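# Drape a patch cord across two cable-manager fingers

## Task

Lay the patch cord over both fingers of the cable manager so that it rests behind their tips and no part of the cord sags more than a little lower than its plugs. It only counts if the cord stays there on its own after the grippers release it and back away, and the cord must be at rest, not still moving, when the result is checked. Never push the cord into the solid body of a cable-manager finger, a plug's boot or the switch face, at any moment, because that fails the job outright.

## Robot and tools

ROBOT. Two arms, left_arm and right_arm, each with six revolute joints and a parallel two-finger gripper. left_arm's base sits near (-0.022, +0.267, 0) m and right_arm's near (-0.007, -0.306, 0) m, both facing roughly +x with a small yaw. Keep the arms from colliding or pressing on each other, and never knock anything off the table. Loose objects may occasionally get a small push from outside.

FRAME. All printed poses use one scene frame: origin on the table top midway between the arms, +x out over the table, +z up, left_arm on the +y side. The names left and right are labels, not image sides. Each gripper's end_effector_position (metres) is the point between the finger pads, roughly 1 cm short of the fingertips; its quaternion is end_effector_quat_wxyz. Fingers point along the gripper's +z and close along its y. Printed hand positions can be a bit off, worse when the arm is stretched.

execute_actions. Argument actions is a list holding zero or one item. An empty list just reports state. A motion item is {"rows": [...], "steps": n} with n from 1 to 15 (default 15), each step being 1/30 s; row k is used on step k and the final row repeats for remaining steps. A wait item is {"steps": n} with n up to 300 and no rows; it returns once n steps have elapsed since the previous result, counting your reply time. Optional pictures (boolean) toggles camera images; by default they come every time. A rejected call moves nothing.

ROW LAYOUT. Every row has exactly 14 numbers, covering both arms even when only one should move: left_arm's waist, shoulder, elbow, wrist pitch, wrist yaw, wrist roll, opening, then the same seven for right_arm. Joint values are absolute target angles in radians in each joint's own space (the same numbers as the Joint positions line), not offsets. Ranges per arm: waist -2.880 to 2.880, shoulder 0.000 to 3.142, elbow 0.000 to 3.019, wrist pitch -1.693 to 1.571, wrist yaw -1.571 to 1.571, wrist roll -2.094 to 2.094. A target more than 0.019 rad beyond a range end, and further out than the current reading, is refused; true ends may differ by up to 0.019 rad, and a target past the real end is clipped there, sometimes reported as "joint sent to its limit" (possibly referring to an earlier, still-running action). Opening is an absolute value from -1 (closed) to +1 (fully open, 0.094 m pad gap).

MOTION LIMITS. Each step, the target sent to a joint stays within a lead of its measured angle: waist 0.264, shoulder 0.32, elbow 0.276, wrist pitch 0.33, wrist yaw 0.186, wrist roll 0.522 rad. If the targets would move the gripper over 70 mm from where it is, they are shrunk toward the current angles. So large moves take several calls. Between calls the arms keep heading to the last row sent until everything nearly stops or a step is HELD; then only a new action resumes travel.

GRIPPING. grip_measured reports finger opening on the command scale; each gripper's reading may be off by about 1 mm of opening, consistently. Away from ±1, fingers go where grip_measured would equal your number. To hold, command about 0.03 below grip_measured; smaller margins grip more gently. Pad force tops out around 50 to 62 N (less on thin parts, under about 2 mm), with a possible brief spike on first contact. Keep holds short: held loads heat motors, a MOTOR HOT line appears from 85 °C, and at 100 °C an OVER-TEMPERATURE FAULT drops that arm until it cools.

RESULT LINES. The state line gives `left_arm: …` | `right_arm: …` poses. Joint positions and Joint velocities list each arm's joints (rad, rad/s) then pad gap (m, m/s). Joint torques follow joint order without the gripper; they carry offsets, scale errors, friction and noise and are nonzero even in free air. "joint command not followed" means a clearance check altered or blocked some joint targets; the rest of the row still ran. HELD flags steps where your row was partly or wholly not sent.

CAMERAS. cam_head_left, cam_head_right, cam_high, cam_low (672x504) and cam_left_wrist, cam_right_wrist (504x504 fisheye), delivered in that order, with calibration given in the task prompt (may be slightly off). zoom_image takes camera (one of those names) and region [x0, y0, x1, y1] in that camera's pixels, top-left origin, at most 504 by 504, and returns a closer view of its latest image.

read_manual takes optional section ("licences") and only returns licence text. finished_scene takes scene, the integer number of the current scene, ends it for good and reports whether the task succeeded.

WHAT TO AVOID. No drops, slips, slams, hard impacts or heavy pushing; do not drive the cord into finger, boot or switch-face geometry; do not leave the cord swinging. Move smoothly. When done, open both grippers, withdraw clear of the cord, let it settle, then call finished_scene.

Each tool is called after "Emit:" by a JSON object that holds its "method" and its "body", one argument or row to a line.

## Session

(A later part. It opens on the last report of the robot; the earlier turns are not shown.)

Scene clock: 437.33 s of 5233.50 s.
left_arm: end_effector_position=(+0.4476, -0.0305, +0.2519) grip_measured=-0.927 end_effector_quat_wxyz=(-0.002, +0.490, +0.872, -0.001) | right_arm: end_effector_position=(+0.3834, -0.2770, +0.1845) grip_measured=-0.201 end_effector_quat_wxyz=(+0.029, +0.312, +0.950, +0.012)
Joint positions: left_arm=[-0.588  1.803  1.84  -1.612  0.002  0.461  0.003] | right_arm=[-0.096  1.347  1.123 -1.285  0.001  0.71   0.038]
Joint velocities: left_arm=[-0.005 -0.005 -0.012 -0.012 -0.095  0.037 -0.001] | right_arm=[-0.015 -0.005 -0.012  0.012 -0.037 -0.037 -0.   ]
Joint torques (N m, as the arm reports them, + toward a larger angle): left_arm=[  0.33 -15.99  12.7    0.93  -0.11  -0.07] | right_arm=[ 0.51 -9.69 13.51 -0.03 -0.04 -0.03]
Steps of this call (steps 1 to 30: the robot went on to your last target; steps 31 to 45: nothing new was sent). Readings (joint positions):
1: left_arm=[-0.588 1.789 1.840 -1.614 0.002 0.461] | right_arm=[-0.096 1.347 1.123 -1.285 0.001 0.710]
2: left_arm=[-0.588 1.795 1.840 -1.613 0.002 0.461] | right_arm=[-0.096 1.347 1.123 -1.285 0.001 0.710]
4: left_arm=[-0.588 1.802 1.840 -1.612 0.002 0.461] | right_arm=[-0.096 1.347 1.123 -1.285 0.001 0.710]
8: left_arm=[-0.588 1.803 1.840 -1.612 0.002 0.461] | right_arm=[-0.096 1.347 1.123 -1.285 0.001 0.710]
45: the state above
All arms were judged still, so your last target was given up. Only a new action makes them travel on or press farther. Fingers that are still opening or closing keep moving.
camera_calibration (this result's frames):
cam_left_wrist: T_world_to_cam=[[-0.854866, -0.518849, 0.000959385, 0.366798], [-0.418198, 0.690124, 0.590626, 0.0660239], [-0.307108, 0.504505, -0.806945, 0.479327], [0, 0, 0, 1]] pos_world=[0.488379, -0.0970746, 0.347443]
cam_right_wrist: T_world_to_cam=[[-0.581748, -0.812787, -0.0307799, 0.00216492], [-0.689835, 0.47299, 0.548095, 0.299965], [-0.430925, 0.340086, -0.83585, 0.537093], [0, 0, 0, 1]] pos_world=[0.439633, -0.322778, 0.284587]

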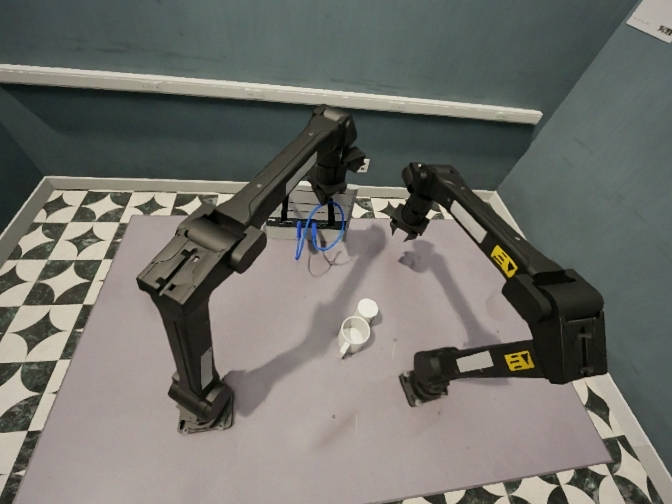

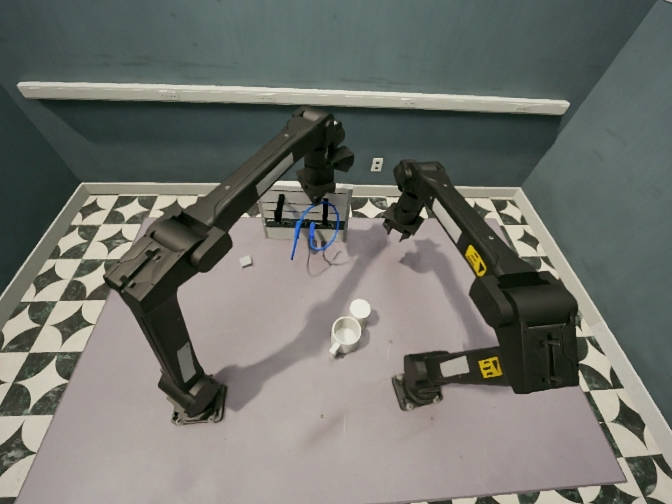

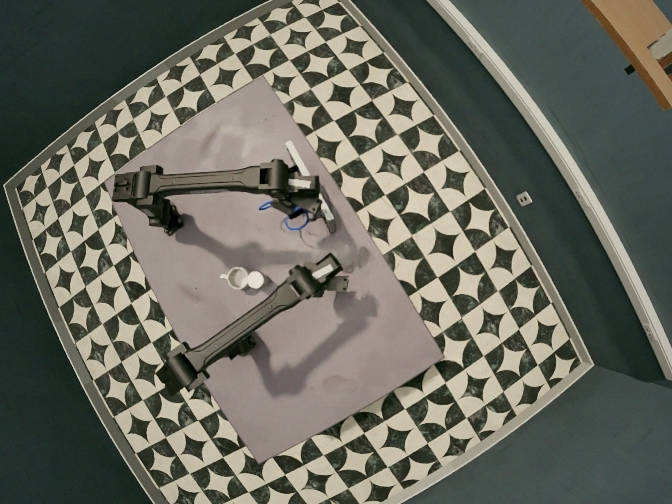

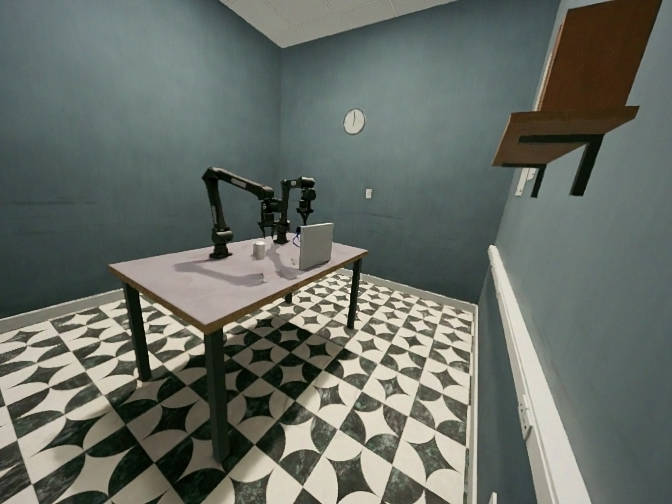

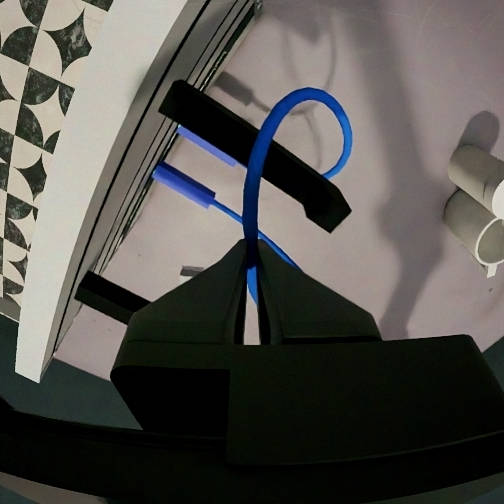

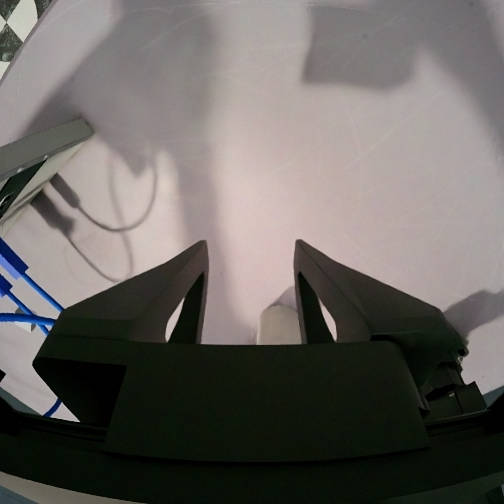

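Emit:
{"method": "execute_actions", "body": {
  "actions": [
    {"rows":[[-0.572,1.77,1.80,-1.585,0,0.45,-0.945,-0.1,1.35,1.165,-1.3,0,0.7,-0.2],[-0.572,1.77,1.80,-1.585,0,0.45,-0.945,-0.1,1.35,1.165,-1.3,0,0.7,-0.2],[-0.572,1.77,1.80,-1.585,0,0.45,-0.945,-0.1,1.35,1.165,-1.3,0,0.7,-0.2],[-0.565,1.74,1.76,-1.57,0,0.45,-0.945,-0.1,1.35,1.165,-1.3,0,0.7,-0.2],[-0.565,1.74,1.76,-1.57,0,0.45,-0.945,-0.1,1.35,1.165,-1.3,0,0.7,-0.2],[-0.565,1.74,1.76,-1.57,0,0.45,-0.945,-0.1,1.35,1.165,-1.3,0,0.7,-0.2],[-0.558,1.71,1.72,-1.555,0,0.45,-0.945,-0.1,1.35,1.165,-1.3,0,0.7,-0.2],[-0.558,1.71,1.72,-1.555,0,0.45,-0.945,-0.1,1.35,1.165,-1.3,0,0.7,-0.2],[-0.558,1.71,1.72,-1.555,0,0.45,-0.945,-0.1,1.35,1.165,-1.3,0,0.7,-0.2],[-0.55,1.68,1.68,-1.54,0,0.45,-0.945,-0.1,1.35,1.165,-1.3,0,0.7,-0.2],[-0.55,1.68,1.68,-1.54,0,0.45,-0.945,-0.1,1.35,1.165,-1.3,0,0.7,-0.2],[-0.55,1.68,1.68,-1.54,0,0.45,-0.945,-0.1,1.35,1.165,-1.3,0,0.7,-0.2],[-0.545,1.655,1.638,-1.528,0,0.45,-0.945,-0.1,1.35,1.165,-1.3,0,0.7,-0.2]],"steps":15}
  ],
  "pictures": false
}}

Emit:
{"method": "execute_actions", "body": {
  "actions": [
    {"steps":45}
  ]
}}

Emit:
{"method": "zoom_image", "body": {
  "camera": "cam_head_right",
  "region": [200,130,400,330]
}}

Emit:
{"method": "zoom_image", "body": {
  "camera": "cam_head_left",
  "region": [200,130,400,330]
}}

Scene clock: 461.23 s of 5233.50 s.
left_arm: end_effector_position=(+0.4168, +0.0064, +0.2527) grip_measured=-0.927 end_effector_quat_wxyz=(+0.007, +0.477, +0.879, -0.001) | right_arm: end_effector_position=(+0.3834, -0.2770, +0.1845) grip_measured=-0.201 end_effector_quat_wxyz=(+0.029, +0.312, +0.950, +0.012)
Joint positions: left_arm=[-0.559  1.664  1.657 -1.549  0.002  0.46   0.003] | right_arm=[-0.096  1.347  1.123 -1.285  0.001  0.71   0.038]
Joint velocities: left_arm=[ 0.073 -0.249 -0.242  0.012 -0.037  0.037 -0.001] | right_arm=[-0.015 -0.015  0.002  0.007 -0.022 -0.022 -0.   ]
Joint torques (N m, as the arm reports them, + toward a larger angle): left_arm=[ -0.78 -13.95   8.86   1.29  -0.1   -0.06] | right_arm=[  0.17 -10.09  13.76   0.26  -0.01  -0.05]
Steps of this call (steps 1 to 200: nothing new was sent; then 16.73 s passed at rest; steps 201 to 215: all 15 steps of this action). Readings (joint positions):
201: left_arm=[-0.588 1.800 1.835 -1.607 0.002 0.460] | right_arm=[-0.096 1.347 1.123 -1.285 0.001 0.710]
202: left_arm=[-0.588 1.794 1.824 -1.602 0.002 0.460] | right_arm=[-0.096 1.347 1.123 -1.285 0.001 0.710]
204: left_arm=[-0.587 1.782 1.802 -1.596 0.002 0.460] | right_arm=[-0.096 1.347 1.123 -1.285 0.001 0.710]
208: left_arm=[-0.581 1.742 1.745 -1.577 0.002 0.460] | right_arm=[-0.096 1.347 1.123 -1.285 0.001 0.710]
215: the state above

Scene clock: 462.73 s of 5233.50 s.
left_arm: end_effector_position=(+0.4156, +0.0099, +0.2546) grip_measured=-0.927 end_effector_quat_wxyz=(+0.011, +0.475, +0.880, -0.001) | right_arm: end_effector_position=(+0.3834, -0.2770, +0.1845) grip_measured=-0.201 end_effector_quat_wxyz=(+0.029, +0.312, +0.950, +0.012)
Joint positions: left_arm=[-0.555  1.652  1.647 -1.544  0.002  0.46   0.003] | right_arm=[-0.096  1.347  1.123 -1.285  0.001  0.71   0.038]
Joint velocities: left_arm=[-0.015 -0.005 -0.012 -0.007  0.022  0.022 -0.001] | right_arm=[-0.015 -0.005  0.002 -0.017 -0.037  0.037 -0.   ]
Joint torques (N m, as the arm reports them, + toward a larger angle): left_arm=[  0.33 -14.04   8.41   1.01  -0.11  -0.07] | right_arm=[  0.73 -10.14  13.46   0.15   0.01   0.01]
Steps of this call (steps 1 to 30: the robot went on to your last target; steps 31 to 45: nothing new was sent). Readings (joint positions):
1: left_arm=[-0.557 1.658 1.651 -1.549 0.002 0.460] | right_arm=[-0.096 1.347 1.123 -1.285 0.001 0.710]
2: left_arm=[-0.555 1.654 1.648 -1.549 0.002 0.460] | right_arm=[-0.096 1.347 1.123 -1.285 0.001 0.710]
4: left_arm=[-0.555 1.652 1.648 -1.547 0.002 0.460] | right_arm=[-0.096 1.347 1.123 -1.285 0.001 0.710]
8: left_arm=[-0.555 1.652 1.647 -1.544 0.002 0.460] | right_arm=[-0.096 1.347 1.123 -1.285 0.001 0.710]
45: the state above
All arms were judged still, so your last target was given up. Only a new action makes them travel on or press farther. Fingers that are still opening or closing keep moving.
camera_calibration (this result's frames):
cam_left_wrist: T_world_to_cam=[[-0.83666, -0.547627, -0.0102429, 0.355954], [-0.454013, 0.682934, 0.572254, 0.0427359], [-0.306386, 0.483432, -0.820013, 0.454598], [0, 0, 0, 1]] pos_world=[0.456497, -0.0540232, 0.351966]
cam_right_wrist: T_world_to_cam=[[-0.581748, -0.812787, -0.0307799, 0.00216492], [-0.689835, 0.47299, 0.548095, 0.299965], [-0.430925, 0.340086, -0.83585, 0.537093], [0, 0, 0, 1]] pos_world=[0.439633, -0.322778, 0.284587]

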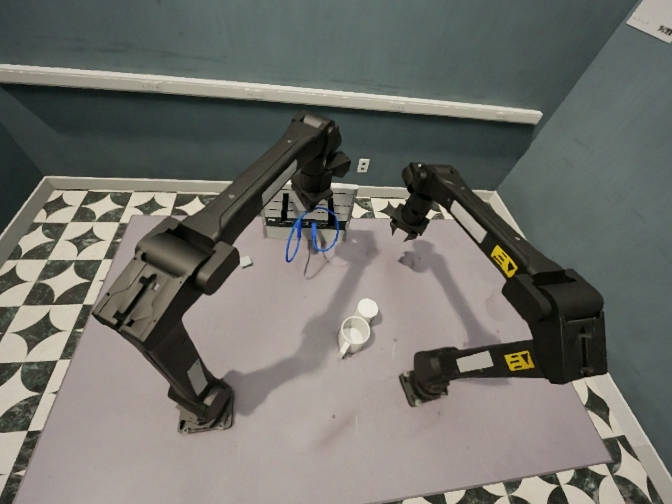

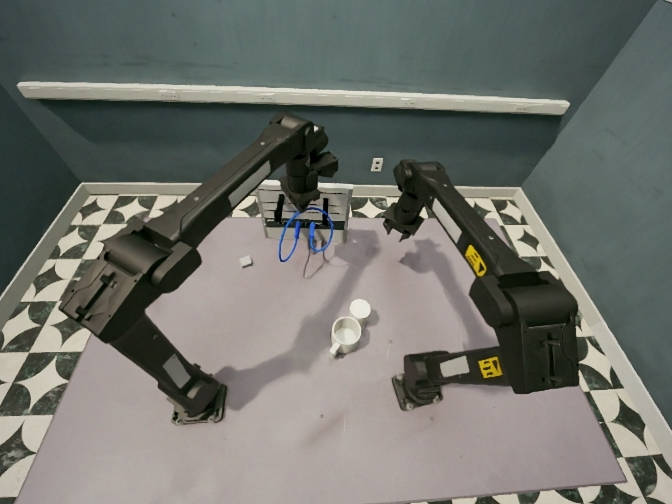

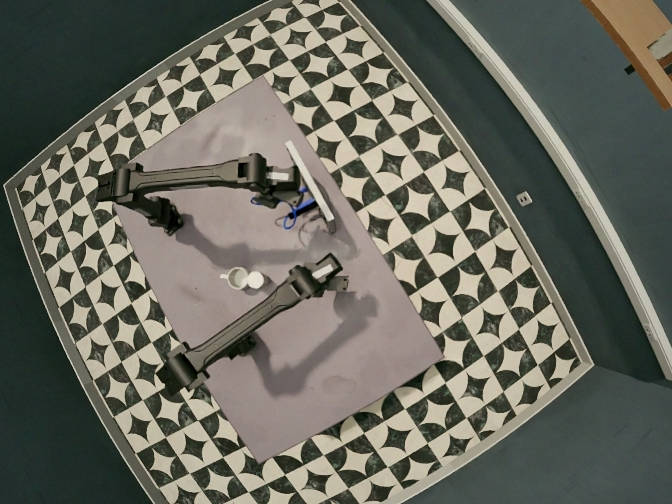

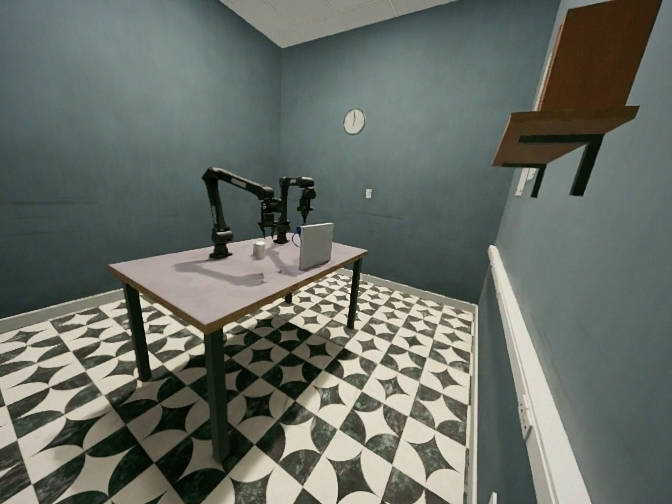

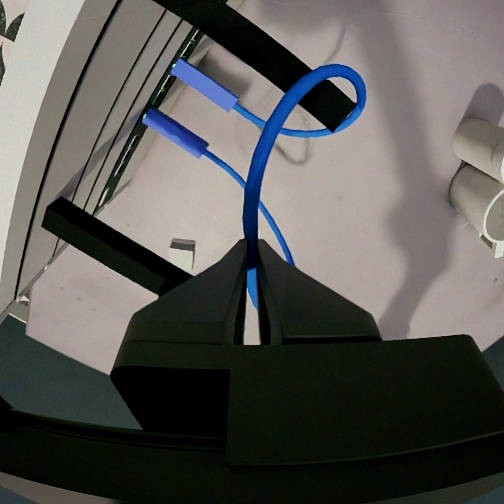

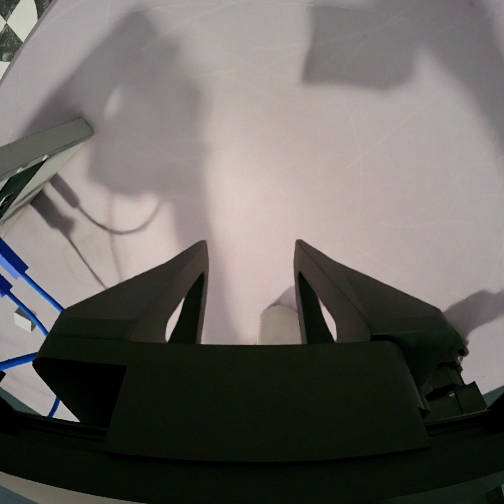

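Region (200, 130, 400, 330) of cam_head_right's 672x504 image, scaled by 2.520, with more detail than that image has.

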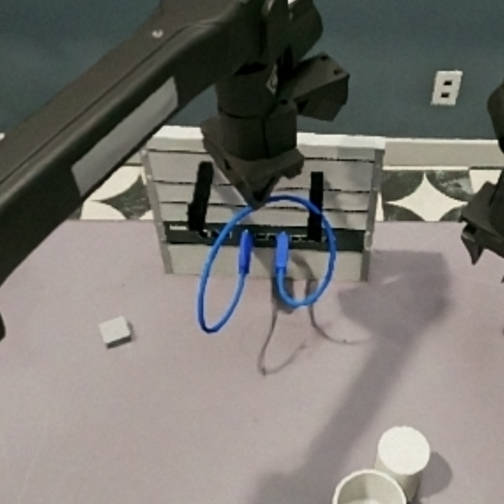

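Region (200, 130, 400, 330) of cam_head_left's 672x504 image, scaled by 2.520, with more detail than that image has.

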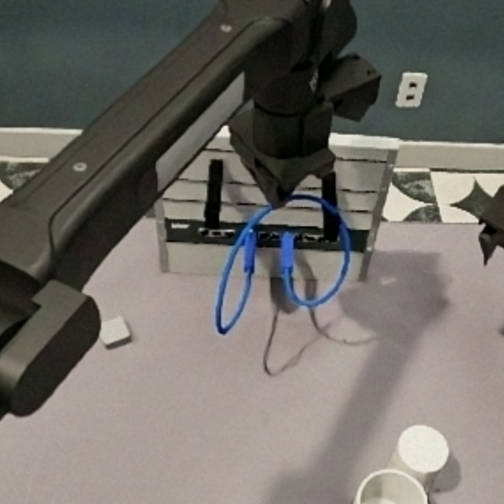

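Emit:
{"method": "execute_actions", "body": {
  "actions": [
    {"rows":[[-0.545,1.68,1.638,-1.51,0,0.45,-0.945,-0.1,1.35,1.165,-1.3,0,0.7,-0.2],[-0.545,1.68,1.638,-1.51,0,0.45,-0.945,-0.1,1.35,1.165,-1.3,0,0.7,-0.2],[-0.545,1.68,1.638,-1.51,0,0.45,-0.945,-0.1,1.35,1.165,-1.3,0,0.7,-0.2],[-0.545,1.68,1.638,-1.51,0,0.45,-0.945,-0.1,1.35,1.165,-1.3,0,0.7,-0.2],[-0.545,1.695,1.638,-1.495,0,0.45,-0.945,-0.1,1.35,1.165,-1.3,0,0.7,-0.2],[-0.545,1.695,1.638,-1.495,0,0.45,-0.945,-0.1,1.35,1.165,-1.3,0,0.7,-0.2],[-0.545,1.695,1.638,-1.495,0,0.45,-0.945,-0.1,1.35,1.165,-1.3,0,0.7,-0.2],[-0.545,1.695,1.638,-1.495,0,0.45,-0.945,-0.1,1.35,1.165,-1.3,0,0.7,-0.2],[-0.545,1.705,1.638,-1.485,0,0.45,-0.945,-0.1,1.35,1.165,-1.3,0,0.7,-0.2]],"steps":15}
  ],
  "pictures": false
}}

Emit:
{"method": "execute_actions", "body": {
  "actions": [
    {"steps":40}
  ]
}}

Emit:
{"method": "zoom_image", "body": {
  "camera": "cam_head_right",
  "region": [240,160,370,290]
}}

Emit:
{"method": "zoom_image", "body": {
  "camera": "cam_low",
  "region": [260,190,350,280]
}}

Scene clock: 480.13 s of 5233.50 s.
left_arm: end_effector_position=(+0.4288, +0.0021, +0.2344) grip_measured=-0.927 end_effector_quat_wxyz=(+0.012, +0.475, +0.880, -0.002) | right_arm: end_effector_position=(+0.3834, -0.2770, +0.1845) grip_measured=-0.201 end_effector_quat_wxyz=(+0.029, +0.312, +0.950, +0.012)
Joint positions: left_arm=[-0.555  1.694  1.647 -1.501  0.002  0.46   0.003] | right_arm=[-0.096  1.347  1.123 -1.285  0.001  0.71   0.038]
Joint velocities: left_arm=[-0.005  0.024 -0.002  0.002 -0.007  0.066  0.   ] | right_arm=[-0.005 -0.015  0.012  0.002 -0.022 -0.051 -0.001]
Joint torques (N m, as the arm reports them, + toward a larger angle): left_arm=[  0.58 -14.65   8.41   0.82  -0.09  -0.07] | right_arm=[ -0.03 -10.37  13.68   0.19   0.01  -0.04]
Steps of this call (steps 1 to 90: nothing new was sent; then 13.90 s passed at rest; steps 91 to 105: all 15 steps of this action). Readings (joint positions):
91: left_arm=[-0.555 1.652 1.647 -1.541 0.002 0.460] | right_arm=[-0.096 1.347 1.123 -1.285 0.001 0.710]
92: left_arm=[-0.555 1.653 1.647 -1.535 0.002 0.460] | right_arm=[-0.096 1.347 1.123 -1.285 0.001 0.710]
94: left_arm=[-0.555 1.656 1.647 -1.529 0.002 0.460] | right_arm=[-0.096 1.347 1.123 -1.285 0.001 0.710]
98: left_arm=[-0.555 1.670 1.647 -1.513 0.002 0.460] | right_arm=[-0.096 1.347 1.123 -1.285 0.001 0.710]
105: the state above

Scene clock: 481.47 s of 5233.50 s.
left_arm: end_effector_position=(+0.4288, +0.0021, +0.2342) grip_measured=-0.927 end_effector_quat_wxyz=(+0.011, +0.475, +0.880, -0.002) | right_arm: end_effector_position=(+0.3834, -0.2770, +0.1845) grip_measured=-0.201 end_effector_quat_wxyz=(+0.029, +0.312, +0.950, +0.012)
Joint positions: left_arm=[-0.555  1.694  1.647 -1.501  0.002  0.46   0.003] | right_arm=[-0.096  1.347  1.123 -1.285  0.001  0.71   0.038]
Joint velocities: left_arm=[-0.015  0.015  0.007 -0.007 -0.066 -0.007  0.001] | right_arm=[ 0.015  0.005 -0.002 -0.012 -0.007 -0.037 -0.001]
Joint torques (N m, as the arm reports them, + toward a larger angle): left_arm=[  0.38 -13.65   8.53   0.97  -0.11  -0.06] | right_arm=[  0.36 -10.87  13.69   0.13   0.01  -0.02]
Steps of this call (steps 1 to 15: the robot went on to your last target; steps 16 to 40: nothing new was sent). Readings (joint positions):
1: left_arm=[-0.555 1.694 1.647 -1.501 0.002 0.460] | right_arm=[-0.096 1.347 1.123 -1.285 0.001 0.710]
2: left_arm=[-0.555 1.694 1.647 -1.501 0.002 0.460] | right_arm=[-0.096 1.347 1.123 -1.285 0.001 0.710]
4: left_arm=[-0.555 1.694 1.647 -1.501 0.002 0.460] | right_arm=[-0.096 1.347 1.123 -1.285 0.001 0.710]
8: left_arm=[-0.555 1.694 1.647 -1.501 0.002 0.460] | right_arm=[-0.096 1.347 1.123 -1.285 0.001 0.710]
40: the state above
All arms were judged still, so your last target was given up. Only a new action makes them travel on or press farther. Fingers that are still opening or closing keep moving.
camera_calibration (this result's frames):
cam_left_wrist: T_world_to_cam=[[-0.83665, -0.547633, -0.0107519, 0.362699], [-0.454577, 0.683265, 0.57141, 0.0662252], [-0.305576, 0.482957, -0.820595, 0.445422], [0, 0, 0, 1]] pos_world=[0.469667, -0.0617435, 0.331569]
cam_right_wrist: T_world_to_cam=[[-0.581748, -0.812787, -0.0307799, 0.00216492], [-0.689835, 0.47299, 0.548095, 0.299965], [-0.430925, 0.340086, -0.83585, 0.537093], [0, 0, 0, 1]] pos_world=[0.439633, -0.322778, 0.284587]

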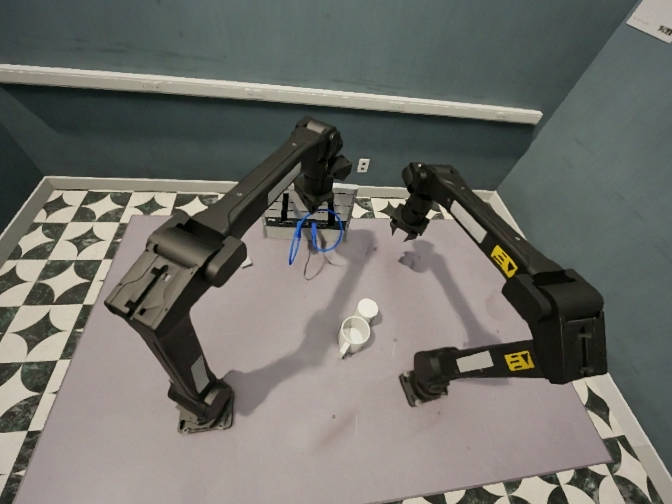

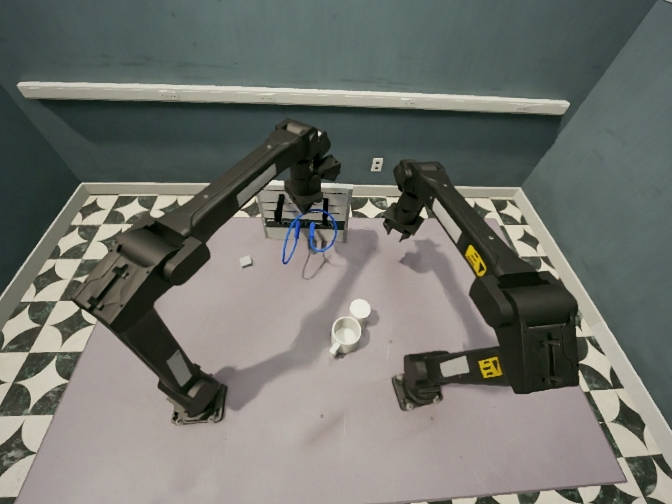

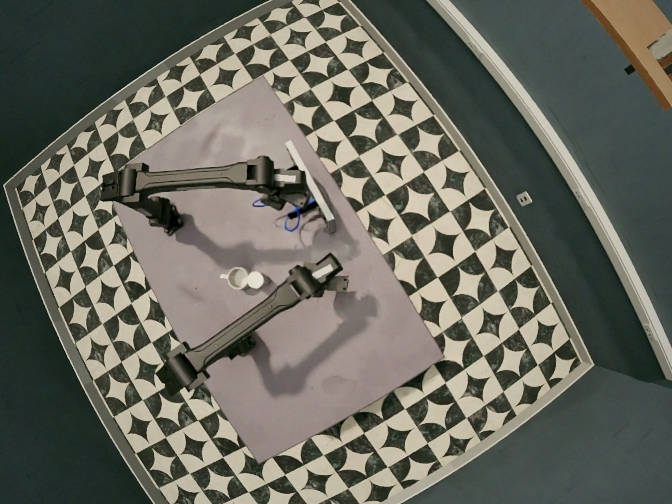

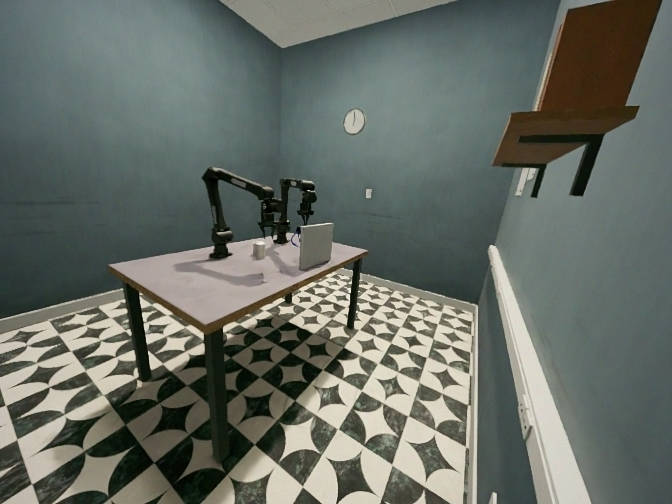

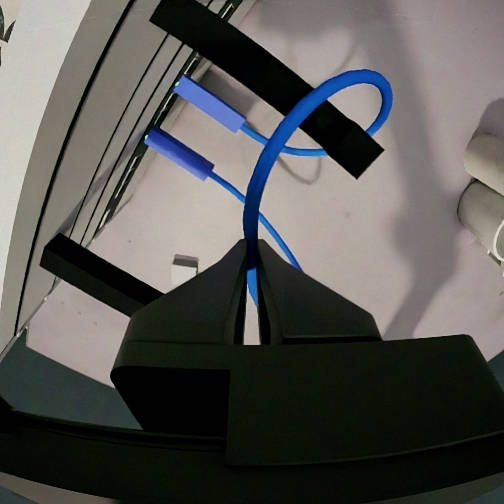

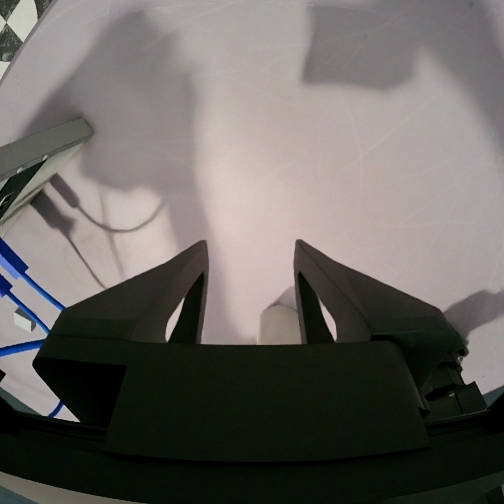

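Region (240, 160, 370, 290) of cam_head_right's 672x504 image, scaled by 3.877, with more detail than that image has.

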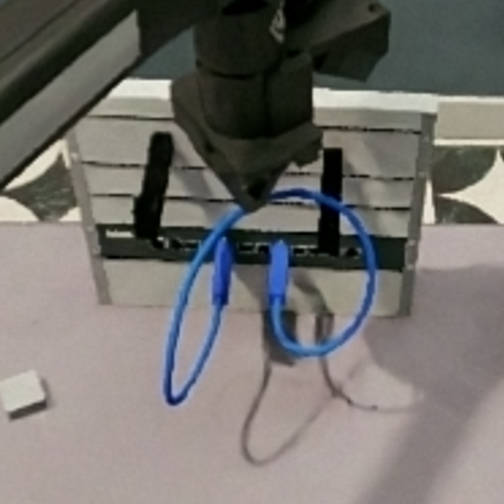

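Region (260, 190, 350, 280) of cam_low's 672x504 image, scaled by 5.600, with more detail than that image has.

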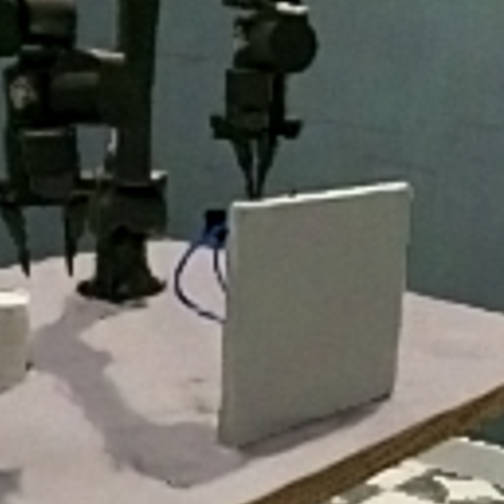

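Emit:
{"method": "execute_actions", "body": {
  "actions": [
    {"rows":[[-0.54,1.68,1.62,-1.485,0,0.45,-0.945,-0.1,1.35,1.165,-1.3,0,0.7,-0.2],[-0.54,1.68,1.62,-1.485,0,0.45,-0.945,-0.1,1.35,1.165,-1.3,0,0.7,-0.2],[-0.54,1.68,1.62,-1.485,0,0.45,-0.945,-0.1,1.35,1.165,-1.3,0,0.7,-0.2],[-0.535,1.665,1.60,-1.485,0,0.45,-0.945,-0.1,1.35,1.165,-1.3,0,0.7,-0.2],[-0.535,1.665,1.60,-1.485,0,0.45,-0.945,-0.1,1.35,1.165,-1.3,0,0.7,-0.2],[-0.535,1.665,1.60,-1.485,0,0.45,-0.945,-0.1,1.35,1.165,-1.3,0,0.7,-0.2],[-0.53,1.65,1.58,-1.485,0,0.45,-0.945,-0.1,1.35,1.165,-1.3,0,0.7,-0.2],[-0.53,1.65,1.58,-1.485,0,0.45,-0.945,-0.1,1.35,1.165,-1.3,0,0.7,-0.2],[-0.53,1.65,1.58,-1.485,0,0.45,-0.945,-0.1,1.35,1.165,-1.3,0,0.7,-0.2],[-0.525,1.635,1.556,-1.485,0,0.45,-0.945,-0.1,1.35,1.165,-1.3,0,0.7,-0.2],[-0.525,1.635,1.556,-1.485,0,0.45,-0.945,-0.1,1.35,1.165,-1.3,0,0.7,-0.2],[-0.525,1.635,1.556,-1.485,0,0.45,-0.945,-0.1,1.35,1.165,-1.3,0,0.7,-0.2],[-0.52,1.62,1.535,-1.485,0,0.45,-0.945,-0.1,1.35,1.165,-1.3,0,0.7,-0.2]],"steps":15}
  ],
  "pictures": false
}}

Emit:
{"method": "execute_actions", "body": {
  "actions": [
    {"steps":40}
  ]
}}

Emit:
{"method": "zoom_image", "body": {
  "camera": "cam_head_right",
  "region": [240,160,370,290]
}}

Emit:
{"method": "zoom_image", "body": {
  "camera": "cam_head_left",
  "region": [240,160,370,290]
}}

Scene clock: 500.93 s of 5233.50 s.
left_arm: end_effector_position=(+0.4063, +0.0255, +0.2265) grip_measured=-0.927 end_effector_quat_wxyz=(-0.004, +0.467, +0.884, -0.001) | right_arm: end_effector_position=(+0.3834, -0.2770, +0.1845) grip_measured=-0.201 end_effector_quat_wxyz=(+0.029, +0.312, +0.950, +0.012)
Joint positions: left_arm=[-0.537  1.632  1.548 -1.494  0.002  0.46   0.003] | right_arm=[-0.096  1.347  1.123 -1.285  0.001  0.71   0.038]
Joint velocities: left_arm=[ 0.044 -0.132 -0.129  0.002 -0.081 -0.066  0.   ] | right_arm=[-0.015  0.005  0.022 -0.012 -0.095 -0.051 -0.   ]
Joint torques (N m, as the arm reports them, + toward a larger angle): left_arm=[  0.34 -14.47   8.87   0.71  -0.07  -0.05] | right_arm=[  0.32 -10.76  13.63   0.23   0.01   0.02]
Steps of this call (steps 1 to 90: nothing new was sent; then 15.97 s passed at rest; steps 91 to 105: all 15 steps of this action). Readings (joint positions):
91: left_arm=[-0.555 1.693 1.644 -1.499 0.002 0.460] | right_arm=[-0.096 1.347 1.123 -1.285 0.001 0.710]
92: left_arm=[-0.555 1.691 1.639 -1.498 0.002 0.460] | right_arm=[-0.096 1.347 1.123 -1.285 0.001 0.710]
94: left_arm=[-0.555 1.687 1.628 -1.497 0.002 0.460] | right_arm=[-0.096 1.347 1.123 -1.285 0.001 0.710]
98: left_arm=[-0.551 1.671 1.598 -1.496 0.002 0.460] | right_arm=[-0.096 1.347 1.123 -1.285 0.001 0.710]
105: the state above

Scene clock: 502.27 s of 5233.50 s.
left_arm: end_effector_position=(+0.4055, +0.0283, +0.2290) grip_measured=-0.927 end_effector_quat_wxyz=(-0.001, +0.465, +0.885, -0.001) | right_arm: end_effector_position=(+0.3834, -0.2770, +0.1845) grip_measured=-0.201 end_effector_quat_wxyz=(+0.029, +0.312, +0.950, +0.012)
Joint positions: left_arm=[-0.532  1.623  1.544 -1.494  0.002  0.46   0.003] | right_arm=[-0.096  1.347  1.123 -1.285  0.001  0.71   0.038]
Joint velocities: left_arm=[-0.005 -0.015  0.012 -0.002  0.037  0.007 -0.001] | right_arm=[ 0.005 -0.005  0.012 -0.007 -0.007 -0.051 -0.002]
Joint torques (N m, as the arm reports them, + toward a larger angle): left_arm=[  0.62 -14.17   8.4    0.75  -0.1   -0.07] | right_arm=[ -0.28 -10.13  13.53   0.18  -0.01  -0.04]
Steps of this call (steps 1 to 15: the robot went on to your last target; steps 16 to 40: nothing new was sent). Readings (joint positions):
1: left_arm=[-0.535 1.628 1.545 -1.494 0.002 0.460] | right_arm=[-0.096 1.347 1.123 -1.285 0.001 0.710]
2: left_arm=[-0.534 1.626 1.544 -1.494 0.002 0.460] | right_arm=[-0.096 1.347 1.123 -1.285 0.001 0.710]
4: left_arm=[-0.532 1.624 1.544 -1.494 0.002 0.460] | right_arm=[-0.096 1.347 1.123 -1.285 0.001 0.710]
8: left_arm=[-0.532 1.623 1.544 -1.494 0.002 0.460] | right_arm=[-0.096 1.347 1.123 -1.285 0.001 0.710]
40: the state above
All arms were judged still, so your last target was given up. Only a new action makes them travel on or press farther. Fingers that are still opening or closing keep moving.
camera_calibration (this result's frames):
cam_left_wrist: T_world_to_cam=[[-0.824442, -0.565946, 0.000619117, 0.350472], [-0.456614, 0.665818, 0.590076, 0.0377115], [-0.334363, 0.486201, -0.807347, 0.429964], [0, 0, 0, 1]] pos_world=[0.449928, -0.0358102, 0.324661]
cam_right_wrist: T_world_to_cam=[[-0.581748, -0.812787, -0.0307799, 0.00216492], [-0.689835, 0.47299, 0.548095, 0.299965], [-0.430925, 0.340086, -0.83585, 0.537093], [0, 0, 0, 1]] pos_world=[0.439633, -0.322778, 0.284587]

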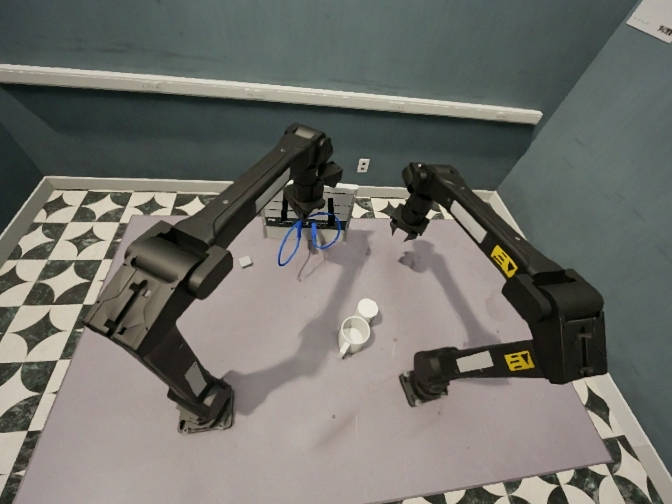

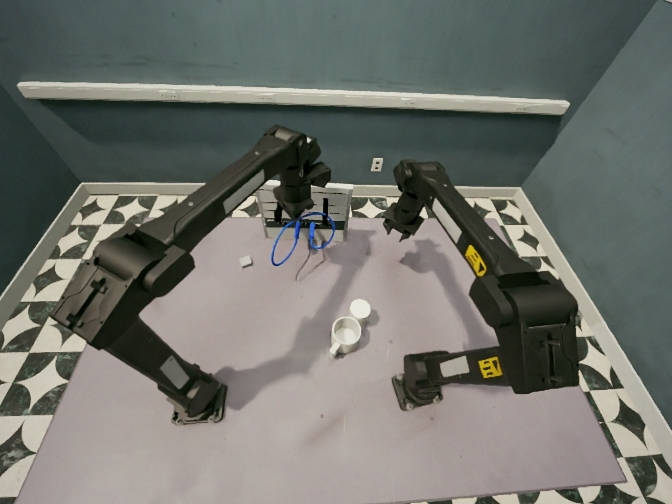

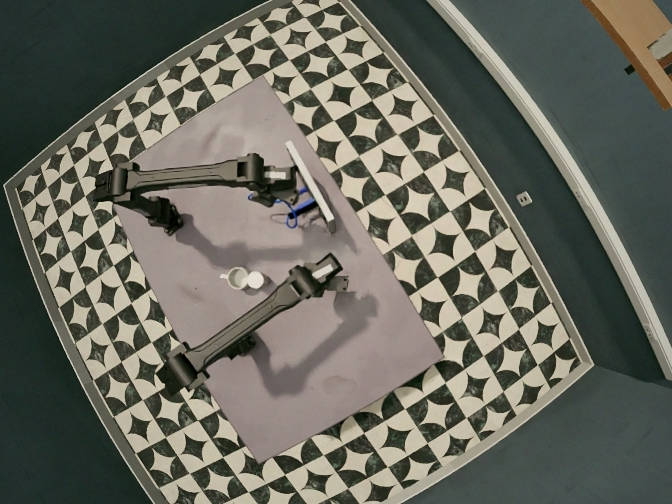

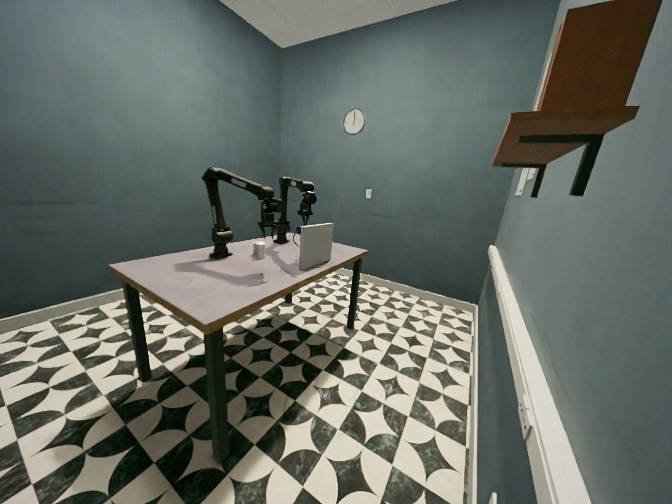

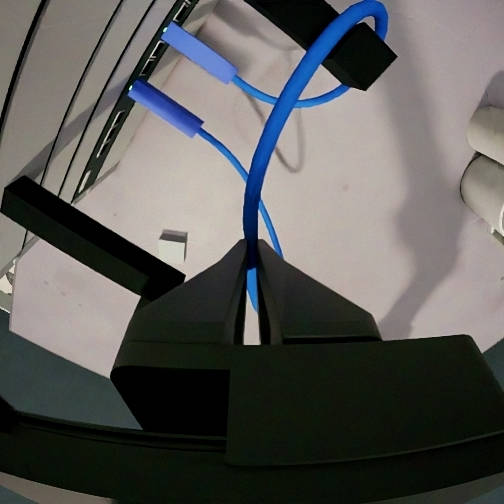

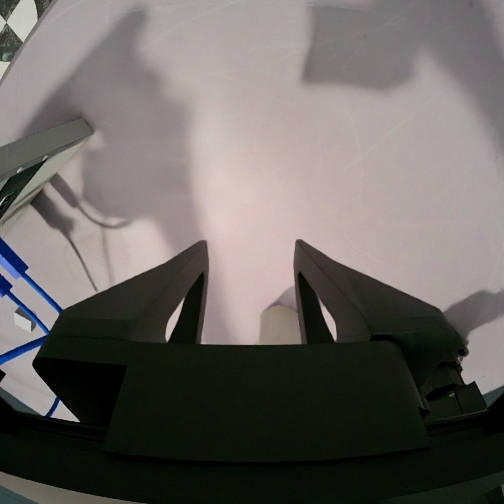

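Region (240, 160, 370, 290) of cam_head_right's 672x504 image, scaled by 3.877, with more detail than that image has.

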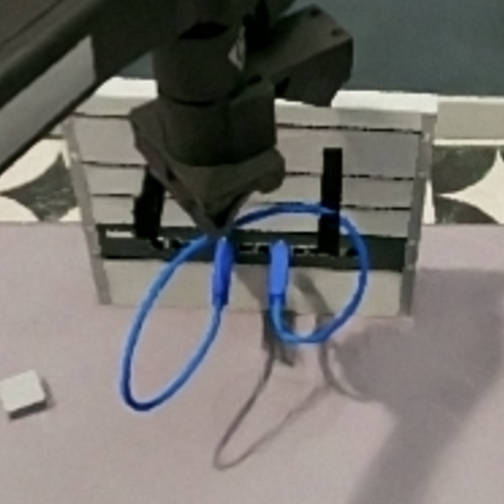

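Region (240, 160, 370, 290) of cam_head_left's 672x504 image, scaled by 3.877, with more detail than that image has.

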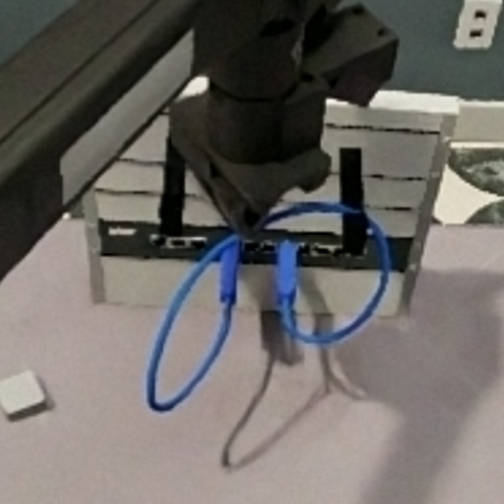

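Emit:
{"method": "execute_actions", "body": {
  "actions": [
    {"rows":[[-0.515,1.615,1.58,-1.51,0,0.45,-0.945,-0.1,1.35,1.165,-1.3,0,0.7,-0.2],[-0.515,1.615,1.58,-1.51,0,0.45,-0.945,-0.1,1.35,1.165,-1.3,0,0.7,-0.2],[-0.515,1.615,1.58,-1.51,0,0.45,-0.945,-0.1,1.35,1.165,-1.3,0,0.7,-0.2],[-0.515,1.615,1.58,-1.51,0,0.45,-0.945,-0.1,1.35,1.165,-1.3,0,0.7,-0.2],[-0.508,1.608,1.595,-1.53,0,0.45,-0.945,-0.1,1.35,1.165,-1.3,0,0.7,-0.2],[-0.508,1.608,1.595,-1.53,0,0.45,-0.945,-0.1,1.35,1.165,-1.3,0,0.7,-0.2],[-0.508,1.608,1.595,-1.53,0,0.45,-0.945,-0.1,1.35,1.165,-1.3,0,0.7,-0.2],[-0.508,1.608,1.595,-1.53,0,0.45,-0.945,-0.1,1.35,1.165,-1.3,0,0.7,-0.2],[-0.50,1.60,1.61,-1.553,0,0.45,-0.945,-0.1,1.35,1.165,-1.3,0,0.7,-0.2]],"steps":15}
  ],
  "pictures": false
}}

Emit:
{"method": "execute_actions", "body": {
  "actions": [
    {"steps":40}
  ]
}}

Emit:
{"method": "zoom_image", "body": {
  "camera": "cam_head_right",
  "region": [240,160,370,290]
}}

Emit:
{"method": "zoom_image", "body": {
  "camera": "cam_head_left",
  "region": [240,160,370,290]
}}

Scene clock: 524.93 s of 5233.50 s.
left_arm: end_effector_position=(+0.4028, +0.0408, +0.2423) grip_measured=-0.927 end_effector_quat_wxyz=(-0.008, +0.457, +0.890, -0.001) | right_arm: end_effector_position=(+0.3834, -0.2770, +0.1845) grip_measured=-0.201 end_effector_quat_wxyz=(+0.029, +0.312, +0.950, +0.012)
Joint positions: left_arm=[-0.513  1.608  1.56  -1.539  0.002  0.46   0.003] | right_arm=[-0.096  1.347  1.123 -1.285  0.001  0.71   0.038]
Joint velocities: left_arm=[ 0.024 -0.063  0.032 -0.002 -0.081  0.066 -0.   ] | right_arm=[-0.015 -0.005 -0.017 -0.002  0.051 -0.051  0.001]
Joint torques (N m, as the arm reports them, + toward a larger angle): left_arm=[  0.77 -13.27  12.98  -0.21  -0.09  -0.07] | right_arm=[  0.5  -10.74  13.66   0.2    0.03  -0.09]
Steps of this call (steps 1 to 90: nothing new was sent; then 19.17 s passed at rest; steps 91 to 105: all 15 steps of this action). Readings (joint positions):
91: left_arm=[-0.532 1.623 1.544 -1.495 0.002 0.460] | right_arm=[-0.096 1.347 1.123 -1.285 0.001 0.710]
92: left_arm=[-0.532 1.623 1.544 -1.495 0.002 0.460] | right_arm=[-0.096 1.347 1.123 -1.285 0.001 0.710]
94: left_arm=[-0.531 1.623 1.544 -1.497 0.002 0.460] | right_arm=[-0.096 1.347 1.123 -1.285 0.001 0.710]
98: left_arm=[-0.526 1.621 1.544 -1.514 0.002 0.460] | right_arm=[-0.096 1.347 1.123 -1.285 0.001 0.710]
105: the state above

Scene clock: 526.27 s of 5233.50 s.
left_arm: end_effector_position=(+0.4029, +0.0411, +0.2451) grip_measured=-0.927 end_effector_quat_wxyz=(-0.005, +0.456, +0.890, -0.001) | right_arm: end_effector_position=(+0.3834, -0.2770, +0.1845) grip_measured=-0.201 end_effector_quat_wxyz=(+0.029, +0.312, +0.950, +0.012)
Joint positions: left_arm=[-0.512  1.603  1.562 -1.54   0.002  0.46   0.003] | right_arm=[-0.096  1.347  1.123 -1.285  0.001  0.71   0.038]
Joint velocities: left_arm=[-0.005 -0.005 -0.002  0.012  0.022  0.007  0.001] | right_arm=[-0.015 -0.005 -0.012  0.012  0.022 -0.051 -0.   ]
Joint torques (N m, as the arm reports them, + toward a larger angle): left_arm=[  0.66 -13.64  12.84  -0.13  -0.1   -0.05] | right_arm=[ -0.21 -10.62  13.65   0.3    0.01  -0.03]
Steps of this call (steps 1 to 15: the robot went on to your last target; steps 16 to 40: nothing new was sent). Readings (joint positions):
1: left_arm=[-0.512 1.606 1.561 -1.539 0.002 0.460] | right_arm=[-0.096 1.347 1.123 -1.285 0.001 0.710]
2: left_arm=[-0.512 1.605 1.562 -1.539 0.002 0.460] | right_arm=[-0.096 1.347 1.123 -1.285 0.001 0.710]
4: left_arm=[-0.512 1.603 1.562 -1.540 0.002 0.460] | right_arm=[-0.096 1.347 1.123 -1.285 0.001 0.710]
8: left_arm=[-0.512 1.603 1.562 -1.540 0.002 0.460] | right_arm=[-0.096 1.347 1.123 -1.285 0.001 0.710]
40: the state above
All arms were judged still, so your last target was given up. Only a new action makes them travel on or press farther. Fingers that are still opening or closing keep moving.
camera_calibration (this result's frames):
cam_left_wrist: T_world_to_cam=[[-0.812594, -0.582816, 0.00401372, 0.350628], [-0.466236, 0.654153, 0.595574, 0.0214961], [-0.349736, 0.482089, -0.80329, 0.441203], [0, 0, 0, 1]] pos_world=[0.449245, -0.0224095, 0.340205]
cam_right_wrist: T_world_to_cam=[[-0.581748, -0.812787, -0.0307799, 0.00216492], [-0.689835, 0.47299, 0.548095, 0.299965], [-0.430925, 0.340086, -0.83585, 0.537093], [0, 0, 0, 1]] pos_world=[0.439633, -0.322778, 0.284587]

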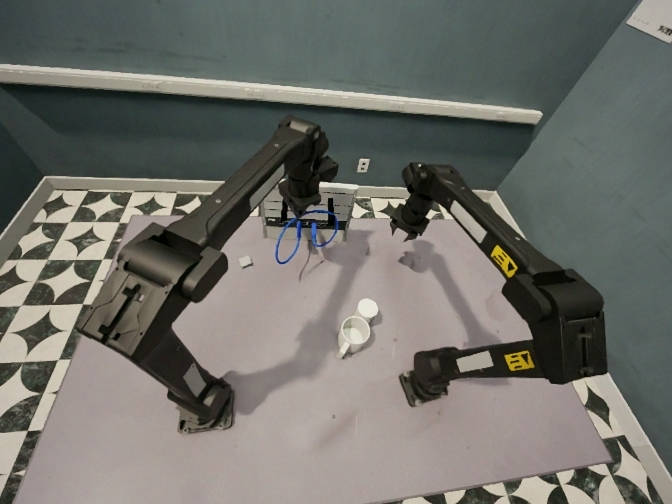

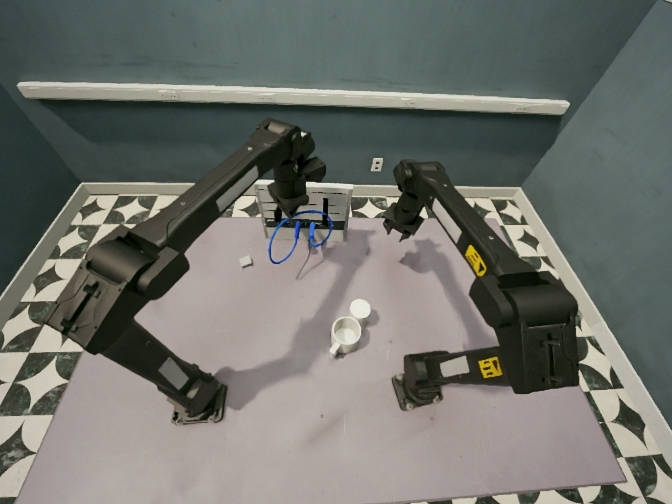

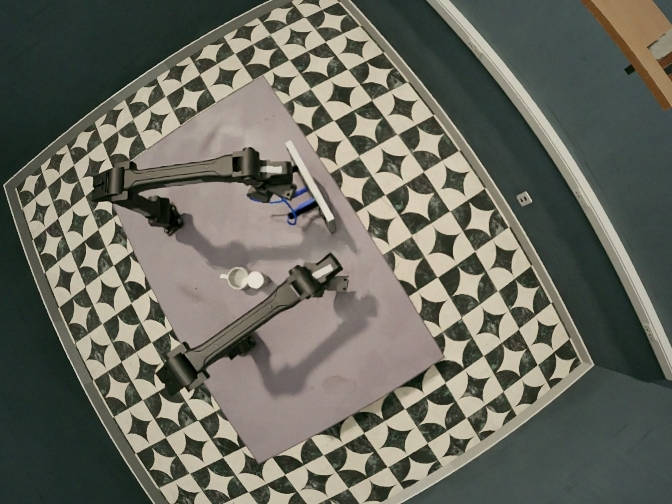

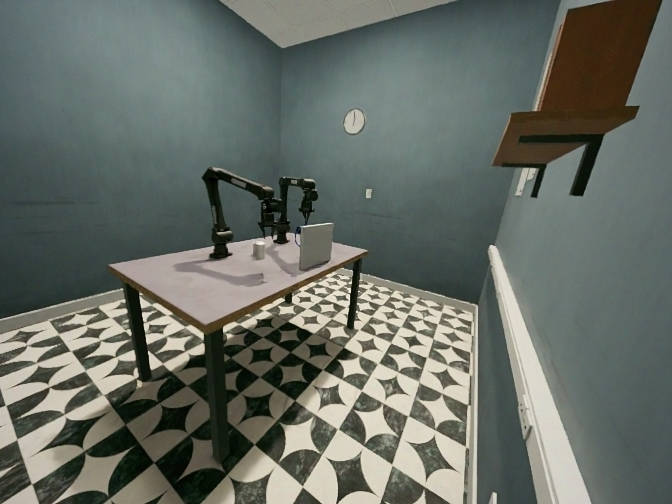

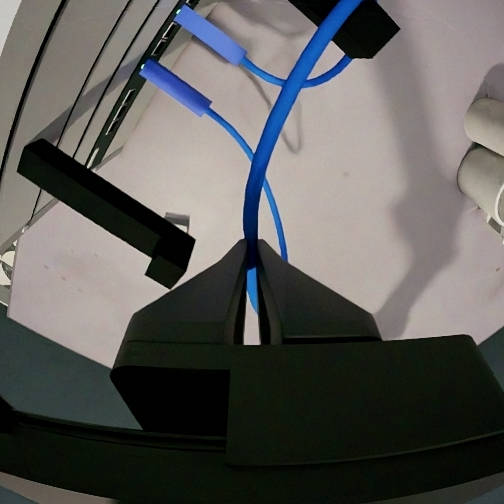

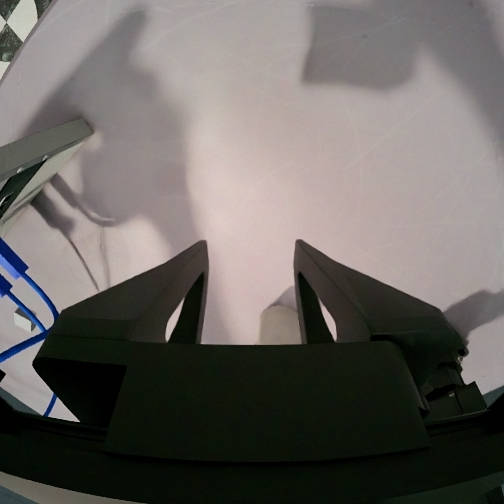

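Region (240, 160, 370, 290) of cam_head_right's 672x504 image, scaled by 3.877, with more detail than that image has.

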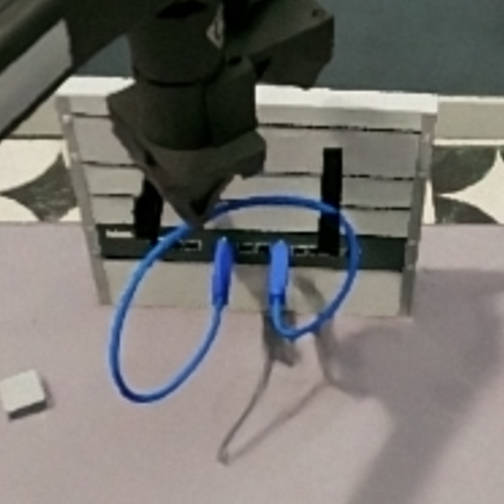

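Region (240, 160, 370, 290) of cam_head_left's 672x504 image, scaled by 3.877, with more detail than that image has.

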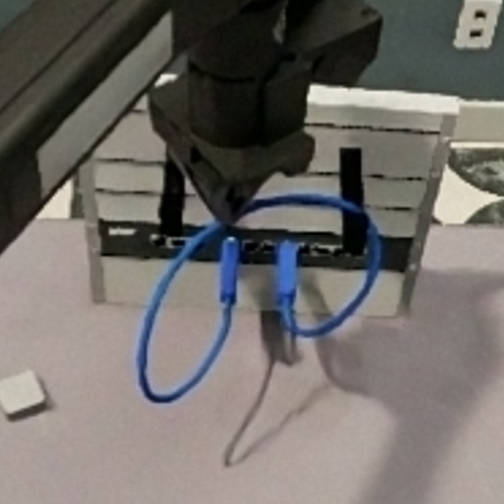

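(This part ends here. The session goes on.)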